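# Open the stapler past upright and leave it standing

## Task

Swing the stapler's cover open until it is well beyond vertical, so staples could be put in from above, with the stapler left upright and open on the table; it must stay that way without the robot holding anything in place. Finally release it and move the grippers away.

## Robot and tools

Robot: two arms, left_arm and right_arm, each with a two-finger parallel gripper and a wrist camera. All positions use one shared scene frame: origin on the table top midway between the arms, +z up, +x out over the table, left_arm on the +y side. Arm bases: left_arm at (-0.026, +0.244, 0) m, right_arm at (-0.014, -0.352, 0) m. The names left and right say nothing about image sides. Printed hand positions can be somewhat off, worse at long reach.

Gripper frame: fingers point along the gripper's +z axis and close along its y axis. end_effector_position is the point between the pads, about 1 cm short of the fingertips. Orientation is a quaternion written w first (qw, qx, qy, qz).

Row layout (used by both motion tools): 16 numbers, left_arm first then right_arm, each as x, y, z (metres, scene frame, absolute target position), qw, qx, qy, qz (absolute target orientation, scene frame), opening. Always send all 16 even if one arm is idle. Opening ranges -1 (closed) to +1 (fully open, 0.093 m); the pads meet near -0.94 and each millimetre of object width adds about 0.0208. To keep gripping, keep sending the same closing number. An idle arm should get its last reported pose and its current opening repeated every call; reuse your own chosen quaternion rather than the drifted reported one.

execute_actions(actions): a list of actions; each action is a table of up to 15 rows, one row per 1/30 s step; a short table repeats its last row to fill 15 steps. Each action is 0.5 s. A target more than 0.6 m from the gripper's current position along any of its axes gets the action refused; if the first action is bad the whole call does nothing. An empty list just returns state and images. Each step the command is clipped to within 70 mm and 16 degrees of the measured pose, so far targets need several actions.

move(target, speed, blocking): target is one 16-number row of absolute poses; each gripper travels in a straight line toward it, all arms finishing together, in 0.5 to 10 s. speed is m/s, 0.002 to 0.5 (default 0.25); rotation is capped at twice that in rad/s. Paths ignore obstacles and the other arm. Openings are applied at the start. blocking=false returns after 0.5 s while motion continues; then use wait or stop before any new motion. The result adds a move: line with the ending (done, off_target, moving, held, fault) and limits (paced = clipped pose, held = some steps blocked, after which the arm may jump fast), plus each gripper's distance to target.

wait(seconds): 0 to 10; runs the scene with commands held; returns early if a move ends. stop(): brakes a running move (needs room). zoom_image(camera, region): camera is cam_high, cam_low, cam_left_wrist or cam_right_wrist; region [x0, y0, x1, y1] in pixels, at most 504 by 504; images are 672x504. read_manual(section) gives only licence texts. finished_scene(scene) ends scene 1 or 2 permanently and reports success; do it only after the stapler is open, standing, released and clear.

Results: state line per arm with gripper position and quaternion; Hand target lines show where the controller is driving; grip_measured is the gripper motor on the opening scale (it keeps closing after the pads stop on an object, so it barely reveals contact; per-gripper offset up to about 0.02). Joint positions end with the opening in metres. 'pose unreachable' means the clearance check altered or blocked that arm's command. FAULT and OVER-TEMPERATURE FAULT lines mean an arm stopped; MOTOR HOT warns from 75 C (stop at 90 C, arm drops at 100 C), so avoid long loaded holds.

Practical notes: joint friction can leave the hand up to about 31 mm from the command, and tiny commands may not move it. Joint ranges (rad): waist -2.618 to 3.054, shoulder 0 to 3.142, elbow 0 to 3.142, wrist pitch and yaw -1.571 to 1.571, wrist roll -2.094 to 2.094. Random brief tugs or pushes on objects can occur. Avoid: knocking anything off the table, letting the arms collide or press each other, fast contacts (faster moves hit harder; targets deep past contact press harder), dropping or slamming the stapler, and tipping it over.

Each tool is called after "Call:" in YAML: its name, and indented under it one key for each argument.

## Session

Call:
execute_actions:
  actions: []

Scene clock: 0.00 s.
left_arm: end_effector_position=(+0.5605, +0.1855, +0.3160) grip_measured=+1.000 end_effector_quat_wxyz=(+0.551, -0.213, +0.803, -0.083) | right_arm: end_effector_position=(+0.1902, -0.4182, +0.1033) grip_measured=+1.000 end_effector_quat_wxyz=(+0.083, +0.599, -0.622, +0.498)
Joint positions: left_arm=[-0.317  1.973  1.942 -0.374 -0.262 -0.519  0.093] | right_arm=[ 0.472  0.963  0.426 -0.731  1.031 -1.282  0.093]
Joint velocities: left_arm=[-0.017 -0.002 -0.002  0.007  0.007 -0.051  0.   ] | right_arm=[ 0.007  0.002 -0.007  0.007  0.007  0.007  0.   ]
Hand target (left_arm): +0.560, +0.186, +0.316; +0.551, -0.213, +0.803, -0.083
Hand target (right_arm): +0.190, -0.418, +0.103; +0.083, +0.599, -0.622, +0.498

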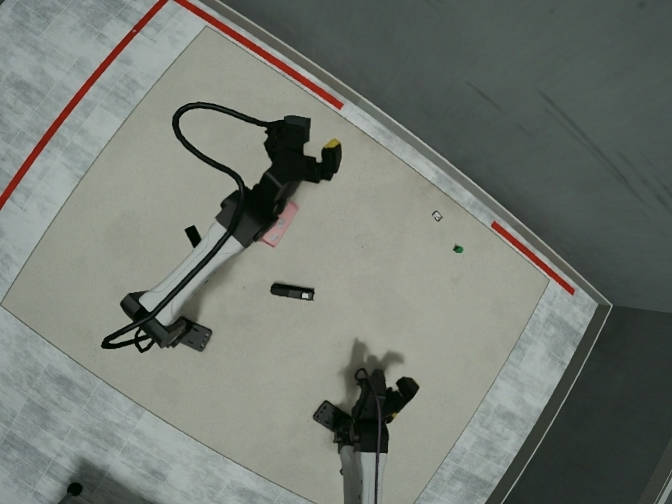

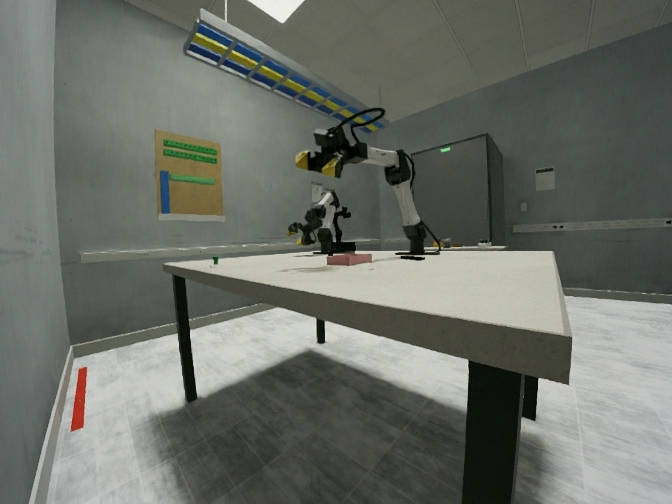

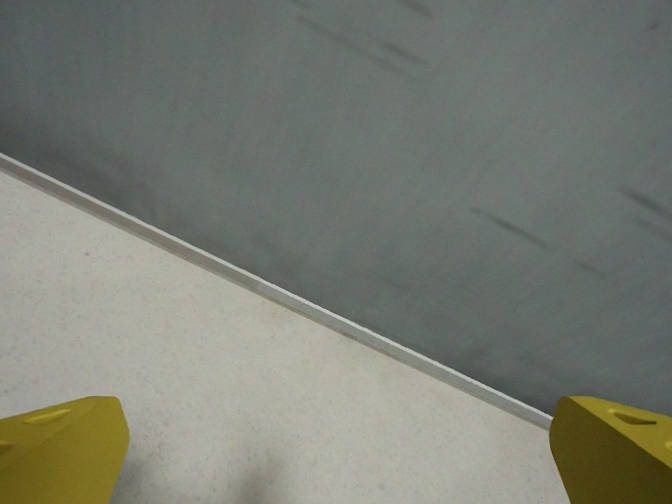

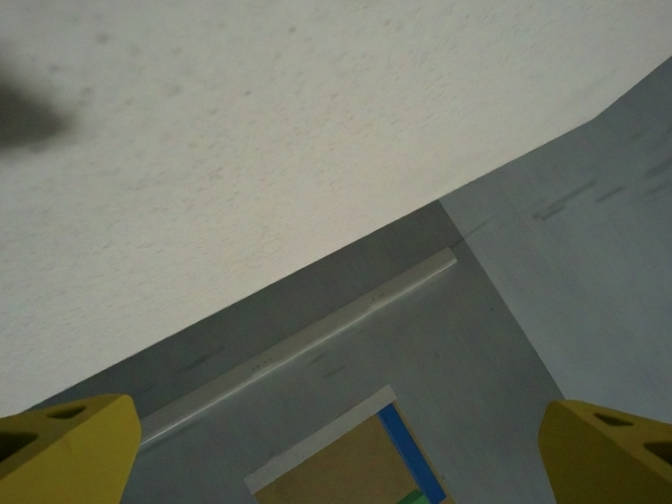

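Call:
zoom_image:
  camera: "cam_high"
  region: [170, 190, 350, 325]

Call:
zoom_image:
  camera: "cam_low"
  region: [310, 230, 450, 280]

Region (170, 190, 350, 325) of cam_high's 672x504 image, scaled by 2.800, with more detail than that image has; it fills the top 378 rows of this view, and the rest is white.

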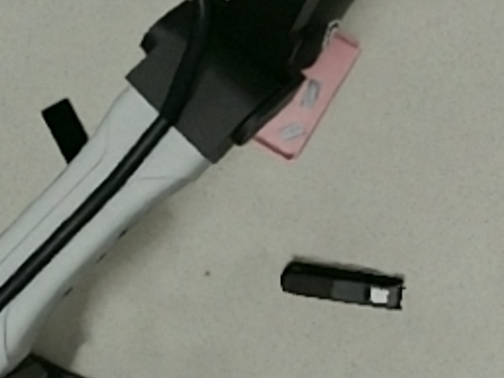

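Region (310, 230, 450, 280) of cam_low's 672x504 image, scaled by 3.600, with more detail than that image has; it fills the top 180 rows of this view, and the rest is white.

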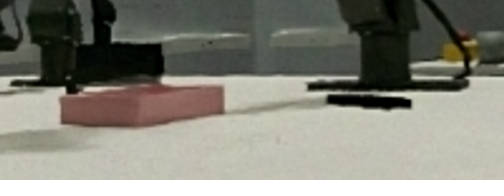

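Call:
move:
  target: [0.2,0.07,0.2,0,0.537,0.843,0,1,0.2,-0.3,0.2,0,0.843,-0.537,0,1]
  speed: 0.4

Call:
zoom_image:
  camera: "cam_low"
  region: [310, 200, 430, 280]

Scene clock: 19.93 s.
left_arm: end_effector_position=(+0.2038, +0.0707, +0.2085) grip_measured=+1.000 end_effector_quat_wxyz=(+0.025, +0.538, +0.843, -0.005) | right_arm: end_effector_position=(+0.1987, -0.3005, +0.1954) grip_measured=+1.000 end_effector_quat_wxyz=(-0.011, +0.844, -0.536, +0.021)
Joint positions: left_arm=[-0.785  1.623  1.678 -1.575  0.007  0.494  0.093] | right_arm=[ 0.296  1.358  1.382 -1.551  0.015 -1.763  0.093]
Joint velocities: left_arm=[-0.012  0.007 -0.007  0.007 -0.022 -0.066  0.   ] | right_arm=[-0.007  0.017 -0.007  0.022 -0.007 -0.066  0.   ]
Hand target (left_arm): +0.200, +0.073, +0.200; +0.004, +0.543, +0.840, -0.001
Hand target (right_arm): +0.201, -0.300, +0.197; -0.012, +0.844, -0.536, +0.013
Off the commanded pose (left_arm): 0.009 m, 3 deg.
Off the commanded pose (right_arm): 0.005 m, 3 deg.
joint sent to its limit (left arm) — the command would take joint 4 (wrist pitch) past its lower limit, so that joint was sent only as far as its limit.
joint sent to its limit (right arm) — the command would take joint 4 (wrist pitch) past its lower limit, so that joint was sent only as far as its limit.
move: off_target (left_arm, right_arm)
camera_calibration (this result's frames):
cam_left_wrist: T_world_to_cam=[[-0.913862, -0.405164, -0.0264403, 0.224392], [-0.386781, 0.848887, 0.360265, -0.0133042], [-0.123521, 0.339459, -0.932475, 0.278428], [0, 0, 0, 1]] pos_world=[0.23431, 0.00769468, 0.270353]
cam_right_wrist: T_world_to_cam=[[0.905848, 0.422413, 0.031728, -0.0604653], [0.365842, -0.817891, 0.444087, -0.364617], [0.213538, -0.390668, -0.895422, 0.0962729], [0, 0, 0, 1]] pos_world=[0.167607, -0.235065, 0.250045]

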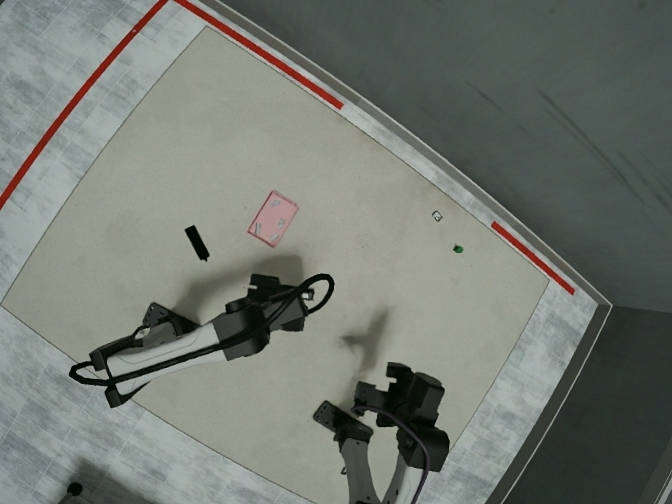

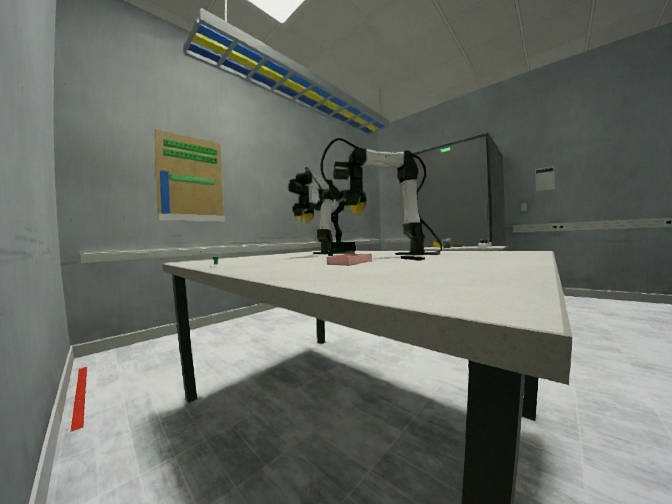

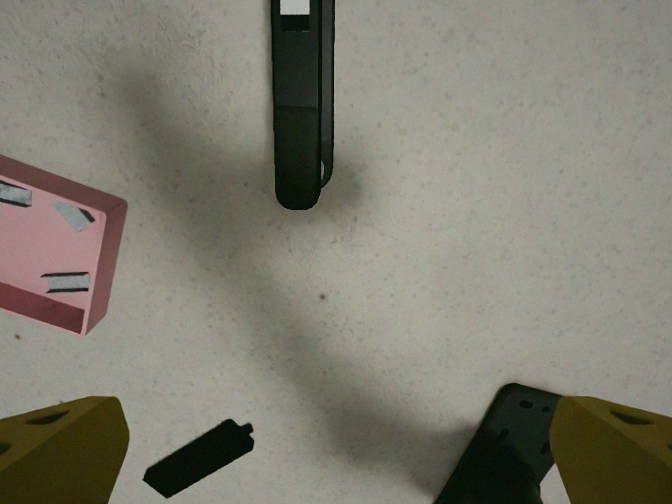

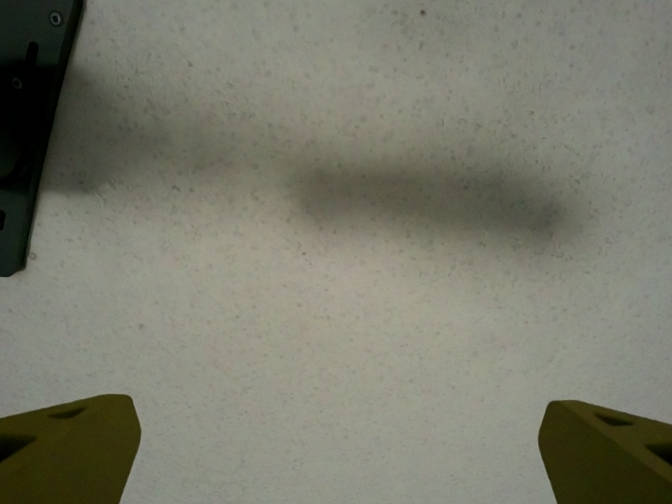

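Region (310, 200, 430, 280) of cam_low's 672x504 image, scaled by 4.200, with more detail than that image has.

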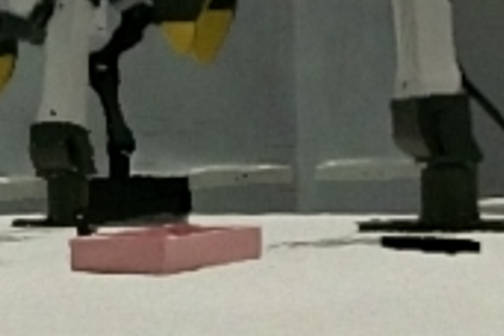

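Call:
move:
  target: [0.19,0.13,0.13,0,0.537,0.843,0,1,0.3,-0.11,0.06,-0.269,0.73,-0.465,-0.422,1]

Scene clock: 36.00 s.
left_arm: end_effector_position=(+0.1915, +0.1260, +0.1313) grip_measured=+1.000 end_effector_quat_wxyz=(-0.005, +0.539, +0.842, -0.002) | right_arm: end_effector_position=(+0.2918, -0.1152, +0.0568) grip_measured=+1.000 end_effector_quat_wxyz=(-0.260, +0.727, -0.475, -0.422)
Joint positions: left_arm=[-0.637  1.485  1.233 -1.329  0.004  0.644  0.093] | right_arm=[ 0.327  2.202  1.498 -1.133 -1.016 -1.852  0.093]
Joint velocities: left_arm=[-0.017  0.012  0.007  0.007 -0.037  0.022  0.   ] | right_arm=[-0.017 -0.012  0.002 -0.007 -0.051 -0.081  0.   ]
Hand target (left_arm): +0.191, +0.130, +0.130; -0.001, +0.537, +0.843, -0.000
Hand target (right_arm): +0.295, -0.109, +0.056; -0.268, +0.731, -0.464, -0.423
Off the commanded pose (left_arm): 0.004 m, 1 deg.
Off the commanded pose (right_arm): 0.010 m, 2 deg.
move: done
camera_calibration (this result's frames):
cam_left_wrist: T_world_to_cam=[[-0.915051, -0.403334, 0.00195925, 0.229766], [-0.367232, 0.835134, 0.409503, -0.0456821], [-0.166803, 0.373997, -0.912307, 0.187416], [0, 0, 0, 1]] pos_world=[0.224733, 0.06073, 0.189237]
cam_right_wrist: T_world_to_cam=[[0.907767, 0.418234, -0.032235, -0.216098], [0.328638, -0.756845, -0.564962, -0.110425], [-0.260683, 0.50226, -0.824487, 0.261896], [0, 0, 0, 1]] pos_world=[0.300728, -0.124735, 0.146578]

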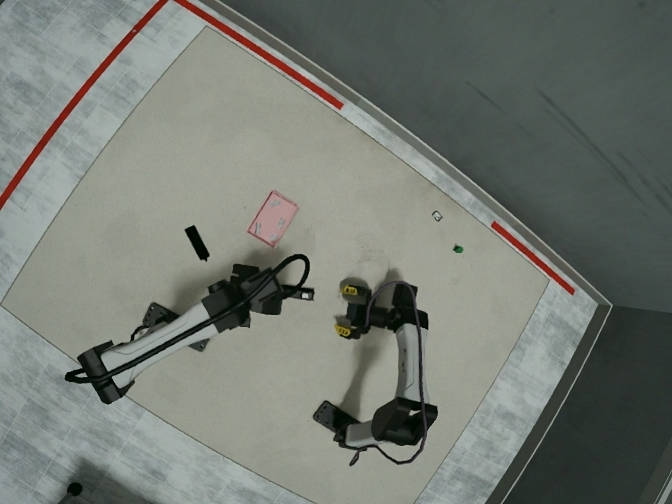

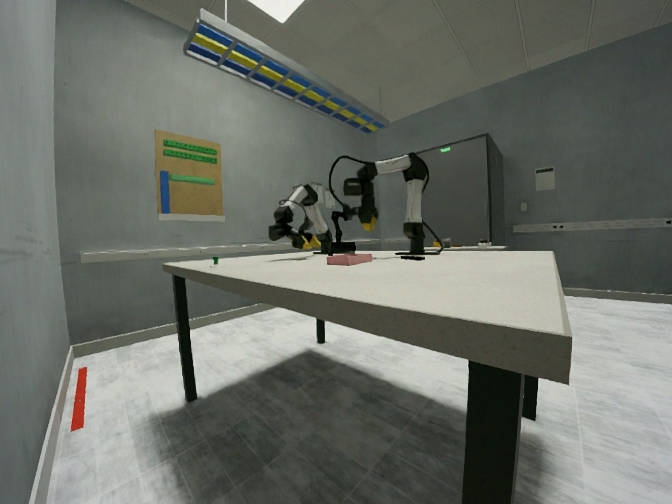

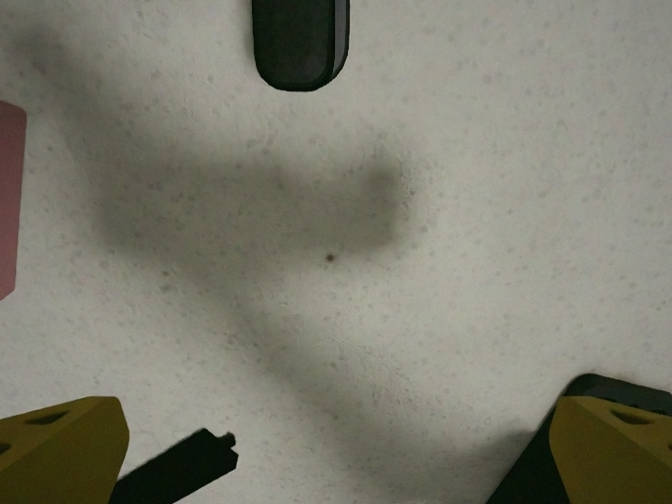

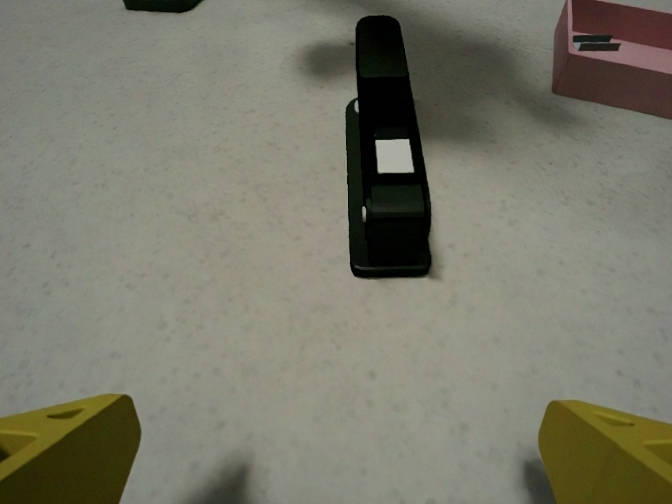

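Call:
move:
  target: [0.225,0.09,0.1,0.288,0.505,0.792,-0.184,0.4,0.28,-0.037,0.025,-0.269,0.73,-0.465,-0.422,0.6]
  speed: 0.15

Call:
move:
  target: [0.237,0.062,0.045,0.288,0.505,0.792,-0.184,0.4,0.28,-0.035,0.011,-0.269,0.73,-0.465,-0.422,0.6]
  speed: 0.08

Scene clock: 50.07 s.
left_arm: end_effector_position=(+0.2271, +0.0875, +0.0998) grip_measured=+0.401 end_effector_quat_wxyz=(+0.284, +0.509, +0.793, -0.179) | right_arm: end_effector_position=(+0.2906, -0.0373, +0.0407) grip_measured=+0.603 end_effector_quat_wxyz=(-0.289, +0.737, -0.458, -0.404)
Joint positions: left_arm=[-0.424  1.258  0.74  -0.56   0.497  0.733  0.064] | right_arm=[ 0.512  2.202  1.434 -0.684 -1.035 -1.498  0.074]
Joint velocities: left_arm=[ 0.002  0.012 -0.022 -0.022  0.022  0.022 -0.   ] | right_arm=[ 0.002 -0.007 -0.012  0.022  0.007 -0.037  0.001]
Hand target (left_arm): +0.226, +0.089, +0.099; +0.289, +0.504, +0.794, -0.181
Hand target (right_arm): +0.279, -0.037, +0.025; -0.270, +0.730, -0.466, -0.421
Off the commanded pose (left_arm): 0.003 m, 1 deg.
Off the commanded pose (right_arm): 0.019 m, 3 deg.
move: off_target (right_arm)
camera_calibration (this result's frames):
cam_left_wrist: T_world_to_cam=[[-0.911818, -0.410049, -0.0211686, 0.249036], [-0.390414, 0.881812, -0.264546, 0.0809119], [0.127143, -0.232953, -0.964141, 0.170587], [0, 0, 0, 1]] pos_world=[0.236975, 0.0705065, 0.191147]
cam_right_wrist: T_world_to_cam=[[0.906611, 0.419163, 0.0485705, -0.251022], [0.371086, -0.737193, -0.564661, -0.0717554], [-0.200879, 0.529951, -0.823893, 0.192805], [0, 0, 0, 1]] pos_world=[0.292938, -0.0498555, 0.130526]

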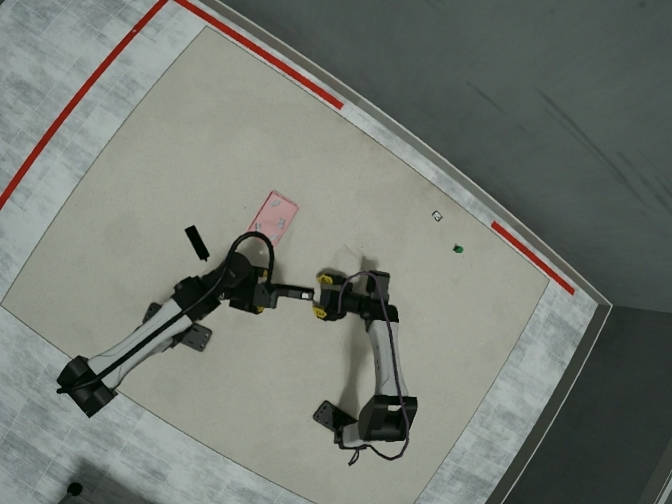

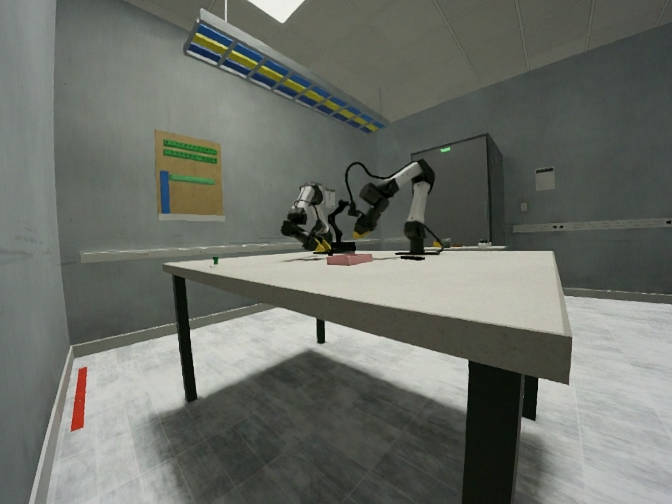

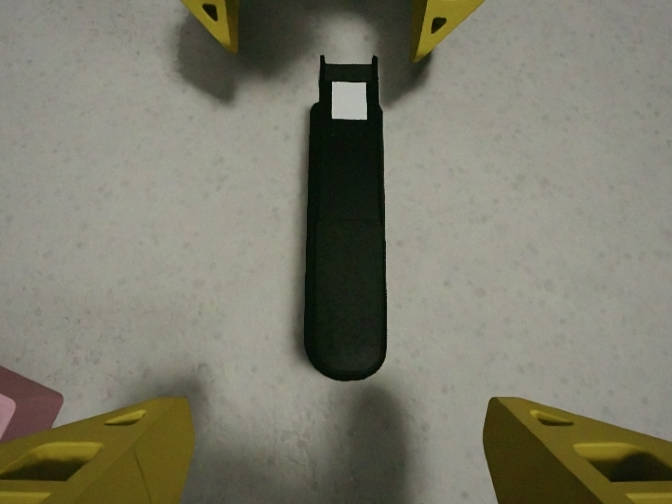

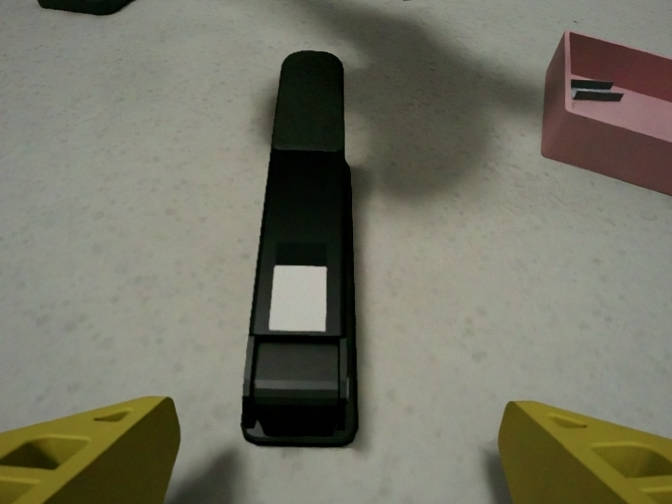

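Scene clock: 51.43 s.
left_arm: end_effector_position=(+0.2426, +0.0621, +0.0529) grip_measured=+0.401 end_effector_quat_wxyz=(+0.297, +0.504, +0.790, -0.183) | right_arm: end_effector_position=(+0.2924, -0.0364, +0.0240) grip_measured=+0.603 end_effector_quat_wxyz=(-0.286, +0.736, -0.460, -0.406)
Joint positions: left_arm=[-0.502  1.422  0.633 -0.222  0.467  0.641  0.064] | right_arm=[ 0.512  2.246  1.434 -0.648 -1.035 -1.498  0.074]
Joint velocities: left_arm=[-0.002 -0.007  0.002 -0.022  0.066  0.022 -0.001] | right_arm=[-0.002 -0.007 -0.017  0.007  0.051 -0.037  0.001]
Hand target (left_arm): +0.238, +0.062, +0.045; +0.288, +0.505, +0.792, -0.184
Hand target (right_arm): +0.280, -0.036, +0.011; -0.269, +0.731, -0.465, -0.422
Off the commanded pose (left_arm): 0.010 m, 1 deg.
Off the commanded pose (right_arm): 0.018 m, 3 deg.
move: off_target (right_arm)
camera_calibration (this result's frames):
cam_left_wrist: T_world_to_cam=[[-0.908757, -0.416348, -0.0285659, 0.251743], [-0.390893, 0.873173, -0.291155, 0.098954], [0.146164, -0.253422, -0.956249, 0.113676], [0, 0, 0, 1]] pos_world=[0.250838, 0.0472163, 0.144704]
cam_right_wrist: T_world_to_cam=[[0.90696, 0.419369, 0.0394166, -0.252062], [0.366398, -0.739301, -0.564965, -0.0798779], [-0.207788, 0.526843, -0.824173, 0.180801], [0, 0, 0, 1]] pos_world=[0.295445, -0.0486011, 0.113819]

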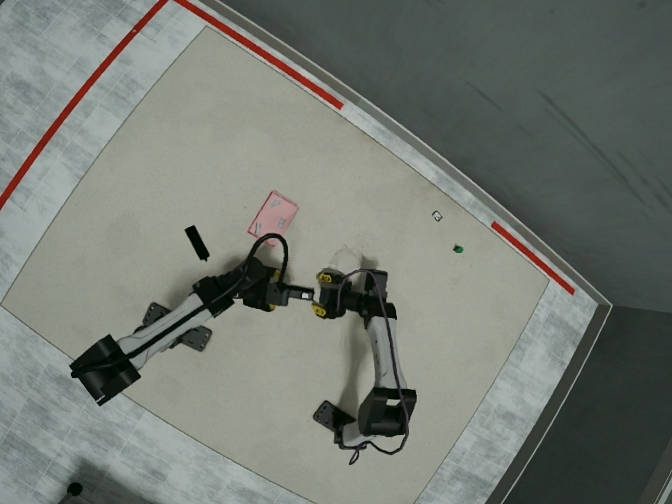

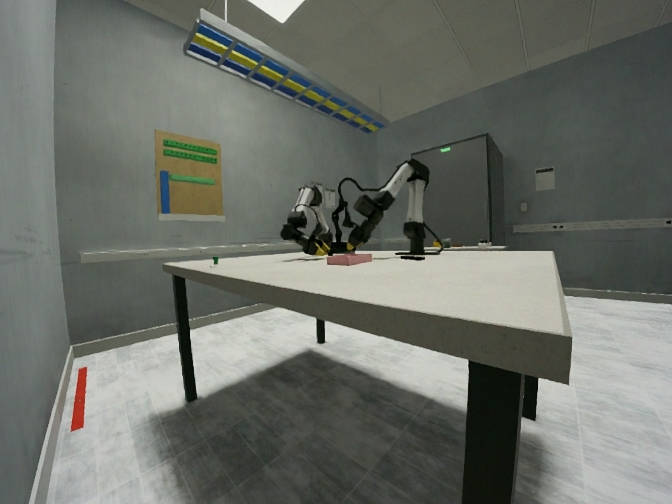

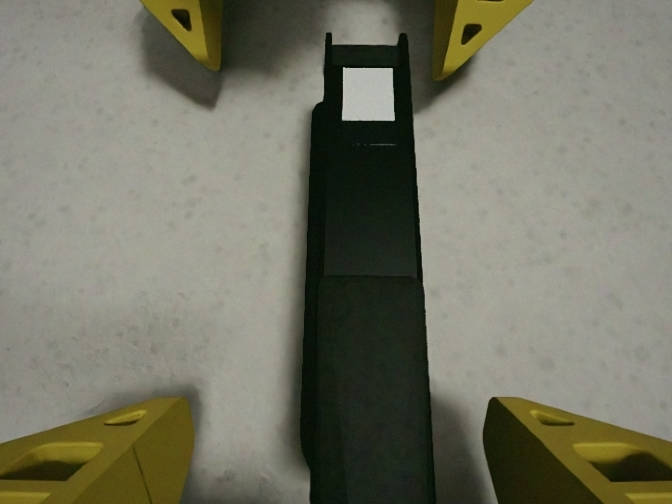

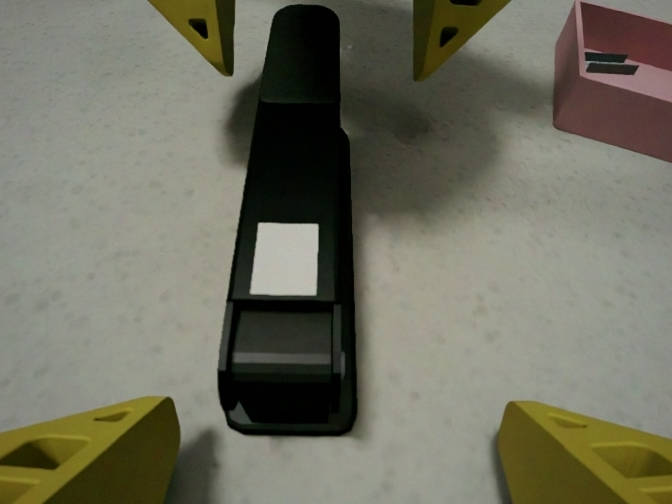

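Call:
move:
  target: [0.228,0.058,0.038,0.288,0.505,0.792,-0.184,0.2,0.262,-0.028,0.0,-0.269,0.73,-0.465,-0.422,0.4]
  speed: 0.05

Call:
zoom_image:
  camera: "cam_low"
  region: [300, 215, 380, 270]

Scene clock: 56.87 s.
left_arm: end_effector_position=(+0.2324, +0.0585, +0.0421) grip_measured=+0.201 end_effector_quat_wxyz=(+0.291, +0.504, +0.792, -0.184) | right_arm: end_effector_position=(+0.2754, -0.0307, +0.0091) grip_measured=+0.403 end_effector_quat_wxyz=(-0.284, +0.725, -0.465, -0.422)
Joint positions: left_arm=[-0.532  1.422  0.588 -0.179  0.452  0.614  0.055] | right_arm=[ 0.538  2.246  1.339 -0.516 -1.062 -1.424  0.065]
Joint velocities: left_arm=[ 0.012  0.007 -0.017  0.037 -0.022  0.051  0.   ] | right_arm=[ 0.007 -0.012 -0.012 -0.022 -0.022  0.007 -0.   ]
Hand target (left_arm): +0.228, +0.058, +0.038; +0.288, +0.505, +0.792, -0.184
Hand target (right_arm): +0.262, -0.029, +0.000; -0.269, +0.731, -0.465, -0.422
Off the commanded pose (left_arm): 0.006 m, 0 deg.
Off the commanded pose (right_arm): 0.016 m, 2 deg.
move: off_target (right_arm)
camera_calibration (this result's frames):
cam_left_wrist: T_world_to_cam=[[-0.909484, -0.415329, -0.0184673, 0.240408], [-0.393825, 0.874925, -0.281794, 0.095179], [0.133195, -0.249014, -0.959297, 0.106884], [0, 0, 0, 1]] pos_world=[0.241895, 0.0431893, 0.133794]
cam_right_wrist: T_world_to_cam=[[0.910855, 0.412576, 0.0111348, -0.239556], [0.339185, -0.732912, -0.589741, -0.0699115], [-0.235152, 0.540945, -0.807516, 0.1698], [0, 0, 0, 1]] pos_world=[0.281842, -0.0442567, 0.0985543]

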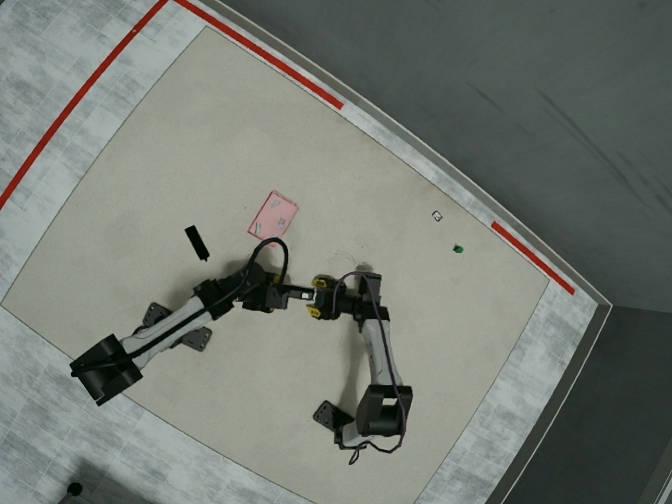

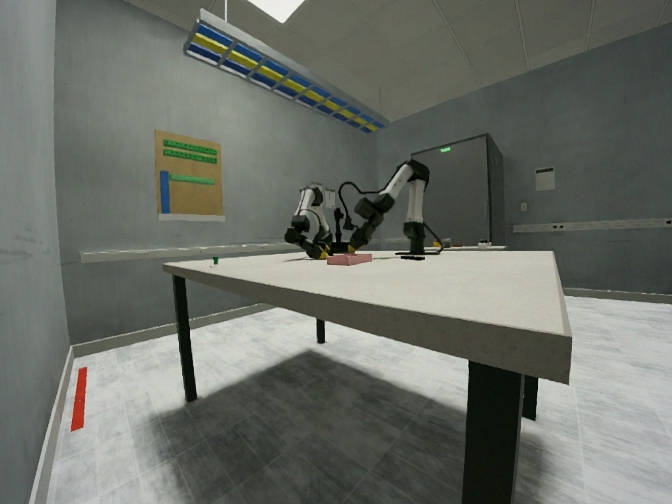

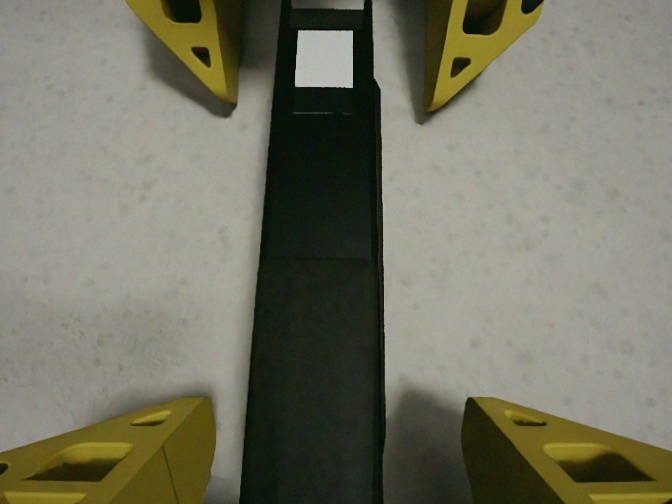

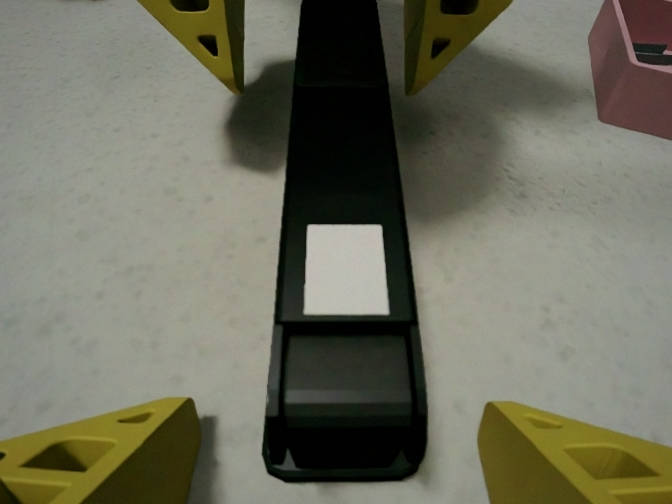

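Region (300, 215, 380, 270) of cam_low's 672x504 image, scaled by 6.300, with more detail than that image has; it fills the top 346 rows of this view, and the rest is white.

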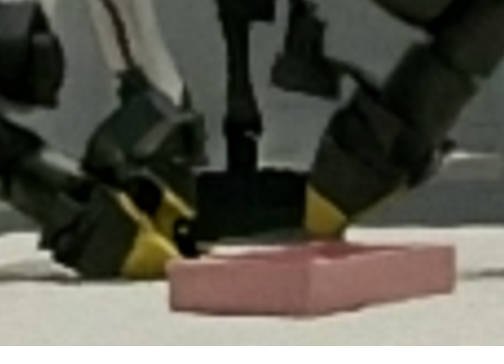

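Call:
move:
  target: [0.233,0.06,0.024,0.288,0.505,0.792,-0.184,0.2,0.266,-0.028,0.003,-0.269,0.73,-0.465,-0.422,-0.55]
  speed: 0.05

Call:
move:
  target: [0.233,0.06,0.024,0.288,0.505,0.792,-0.184,-0.65,0.266,-0.028,0.003,-0.269,0.73,-0.465,-0.422,-0.55]

Call:
move:
  target: [0.24,0.052,0.07,0.2,0.525,0.82,-0.125,-0.65,0.266,-0.028,0.003,-0.269,0.73,-0.465,-0.422,-0.55]
  speed: 0.04

Scene clock: 65.20 s.
left_arm: end_effector_position=(+0.2357, +0.0573, +0.0309) grip_measured=+0.201 end_effector_quat_wxyz=(+0.293, +0.506, +0.790, -0.183) | right_arm: end_effector_position=(+0.2747, -0.0305, +0.0093) grip_measured=-0.433 end_effector_quat_wxyz=(-0.283, +0.723, -0.465, -0.424)
Joint positions: left_arm=[-0.532  1.469  0.571 -0.111  0.452  0.618  0.055] | right_arm=[ 0.539  2.246  1.339 -0.517 -1.064 -1.421  0.024]
Joint velocities: left_arm=[-0.002  0.007  0.007  0.051  0.007  0.007  0.001] | right_arm=[ 0.007  0.007 -0.002  0.007  0.051 -0.051  0.001]
Hand target (left_arm): +0.233, +0.060, +0.024; +0.288, +0.505, +0.792, -0.184
Hand target (right_arm): +0.266, -0.028, +0.003; -0.269, +0.730, -0.465, -0.422
Off the commanded pose (left_arm): 0.008 m, 1 deg.
Off the commanded pose (right_arm): 0.011 m, 2 deg.
move: off_target (right_arm)
camera_calibration (this result's frames):
cam_left_wrist: T_world_to_cam=[[-0.910516, -0.412776, -0.0240046, 0.24298], [-0.389716, 0.876149, -0.283698, 0.0934229], [0.138135, -0.248956, -0.958613, 0.0941512], [0, 0, 0, 1]] pos_world=[0.24464, 0.0418834, 0.122591]
cam_right_wrist: T_world_to_cam=[[0.911052, 0.412237, 0.00678855, -0.239034], [0.336039, -0.732911, -0.59154, -0.0685665], [-0.238879, 0.541204, -0.806247, 0.170672], [0, 0, 0, 1]] pos_world=[0.281583, -0.0440827, 0.0986666]

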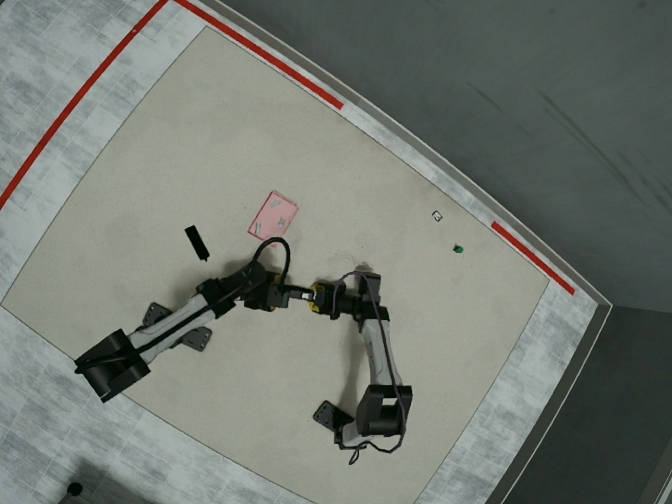

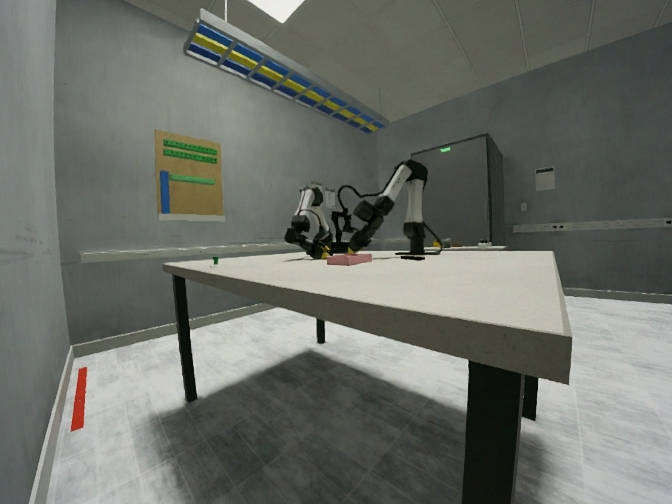

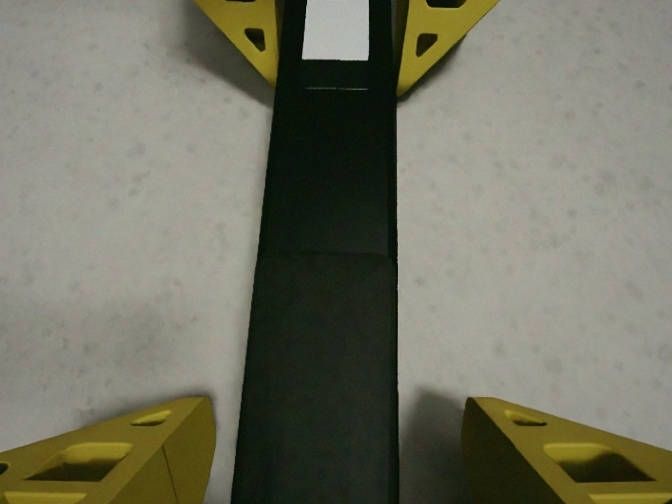

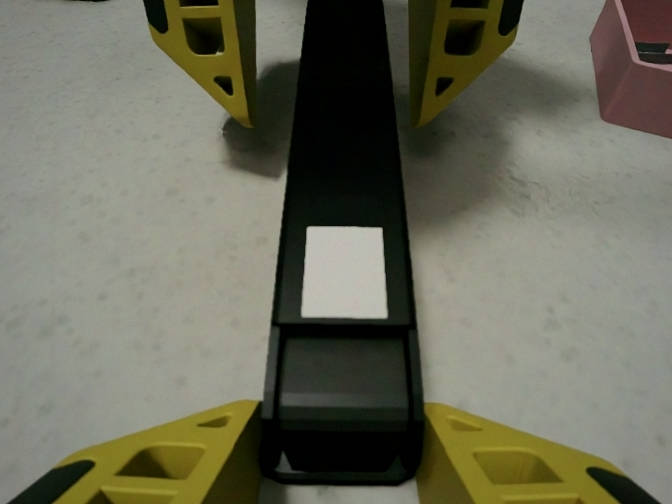

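Scene clock: 65.90 s.
left_arm: end_effector_position=(+0.2366, +0.0579, +0.0309) grip_measured=-0.617 end_effector_quat_wxyz=(+0.294, +0.508, +0.790, -0.180) | right_arm: end_effector_position=(+0.2745, -0.0305, +0.0093) grip_measured=-0.433 end_effector_quat_wxyz=(-0.284, +0.725, -0.462, -0.423)
Joint positions: left_arm=[-0.531  1.469  0.571 -0.109  0.447  0.624  0.016] | right_arm=[ 0.539  2.246  1.339 -0.519 -1.065 -1.43   0.024]
Joint velocities: left_arm=[ 0.002  0.002 -0.007 -0.007 -0.066 -0.007  0.003] | right_arm=[ 0.002 -0.002 -0.002 -0.007 -0.11   0.066  0.   ]
Hand target (left_arm): +0.233, +0.060, +0.024; +0.288, +0.505, +0.792, -0.184
Hand target (right_arm): +0.266, -0.028, +0.003; -0.269, +0.730, -0.465, -0.422
Off the commanded pose (left_arm): 0.008 m, 1 deg.
Off the commanded pose (right_arm): 0.011 m, 2 deg.
move: off_target (right_arm)
camera_calibration (this result's frames):
cam_left_wrist: T_world_to_cam=[[-0.910898, -0.411421, -0.0315962, 0.244262], [-0.386696, 0.877856, -0.282551, 0.0923891], [0.143984, -0.245157, -0.958732, 0.092548], [0, 0, 0, 1]] pos_world=[0.244899, 0.0420789, 0.122551]
cam_right_wrist: T_world_to_cam=[[0.90915, 0.416256, 0.0132731, -0.238205], [0.342746, -0.729731, -0.591623, -0.0702842], [-0.236581, 0.542423, -0.806106, 0.170086], [0, 0, 0, 1]] pos_world=[0.280893, -0.0443929, 0.0986877]

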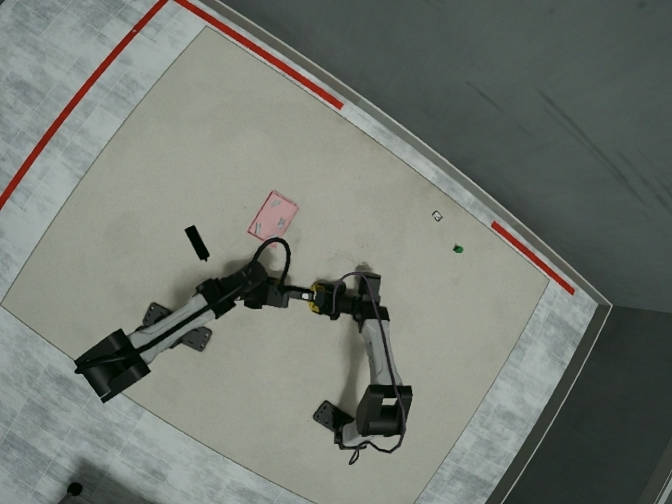

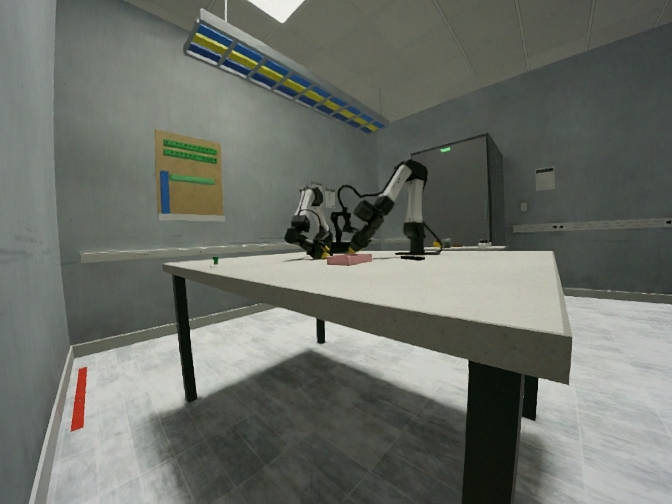

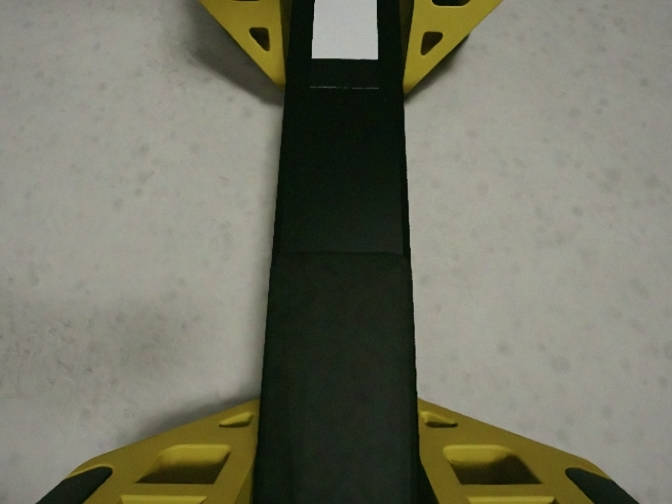

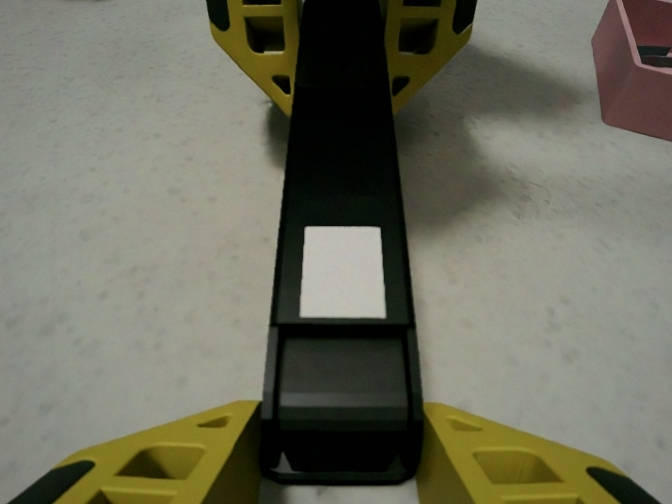

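Scene clock: 69.17 s.
left_arm: end_effector_position=(+0.2318, +0.0602, +0.0602) grip_measured=-0.617 end_effector_quat_wxyz=(+0.183, +0.524, +0.823, -0.119) | right_arm: end_effector_position=(+0.2692, -0.0263, +0.0103) grip_measured=-0.433 end_effector_quat_wxyz=(-0.280, +0.725, -0.460, -0.430)
Joint positions: left_arm=[-0.622  1.485  0.86  -0.592  0.267  0.608  0.016] | right_arm=[ 0.553  2.246  1.339 -0.521 -1.072 -1.422  0.024]
Joint velocities: left_arm=[ 0.002 -0.022 -0.012  0.007  0.022 -0.007 -0.   ] | right_arm=[-0.002 -0.017 -0.007 -0.051  0.022 -0.022 -0.   ]
Hand target (left_arm): +0.239, +0.053, +0.071; +0.199, +0.525, +0.818, -0.125
Hand target (right_arm): +0.266, -0.028, +0.003; -0.269, +0.730, -0.465, -0.422
Off the commanded pose (left_arm): 0.015 m, 2 deg.
Off the commanded pose (right_arm): 0.008 m, 2 deg.
move: off_target (left_arm)
camera_calibration (this result's frames):
cam_left_wrist: T_world_to_cam=[[-0.912003, -0.410079, -0.00920757, 0.24062], [-0.409783, 0.911876, -0.0236577, 0.0845276], [0.0180977, -0.0178028, -0.999678, 0.139915], [0, 0, 0, 1]] pos_world=[0.251552, 0.0240856, 0.144086]
cam_right_wrist: T_world_to_cam=[[0.904555, 0.426348, 0.0027784, -0.233536], [0.343414, -0.724708, -0.597382, -0.0647305], [-0.252679, 0.541319, -0.801952, 0.171571], [0, 0, 0, 1]] pos_world=[0.276828, -0.0402177, 0.0995719]

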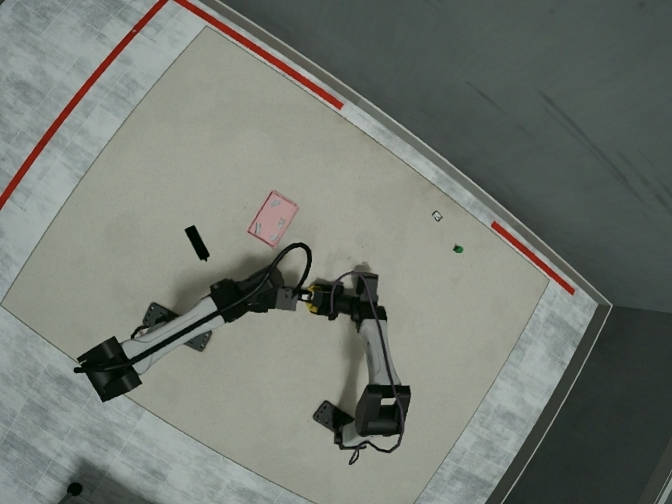

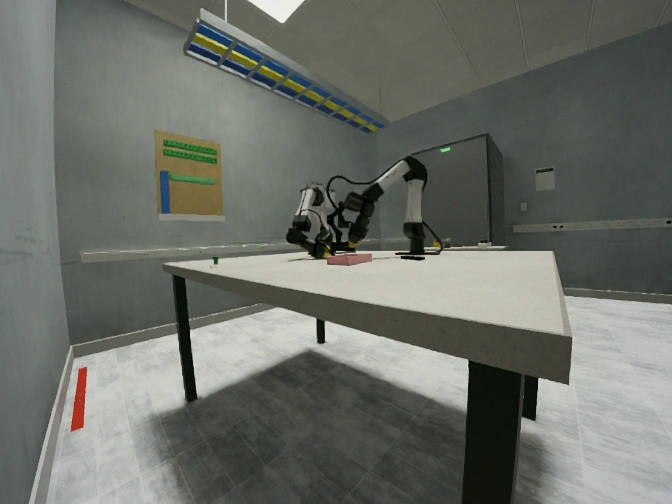

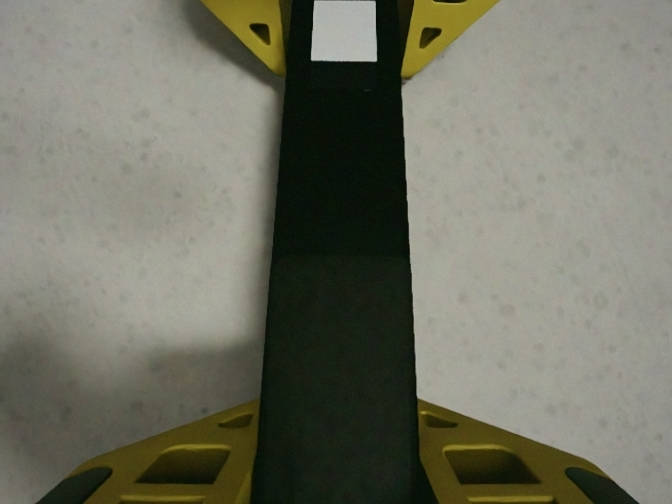

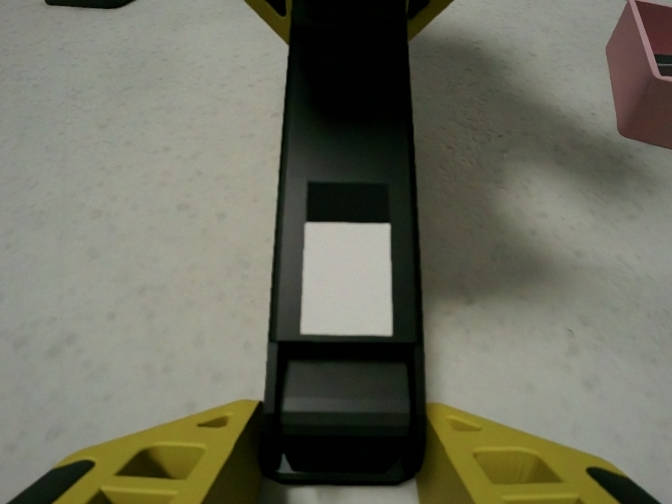

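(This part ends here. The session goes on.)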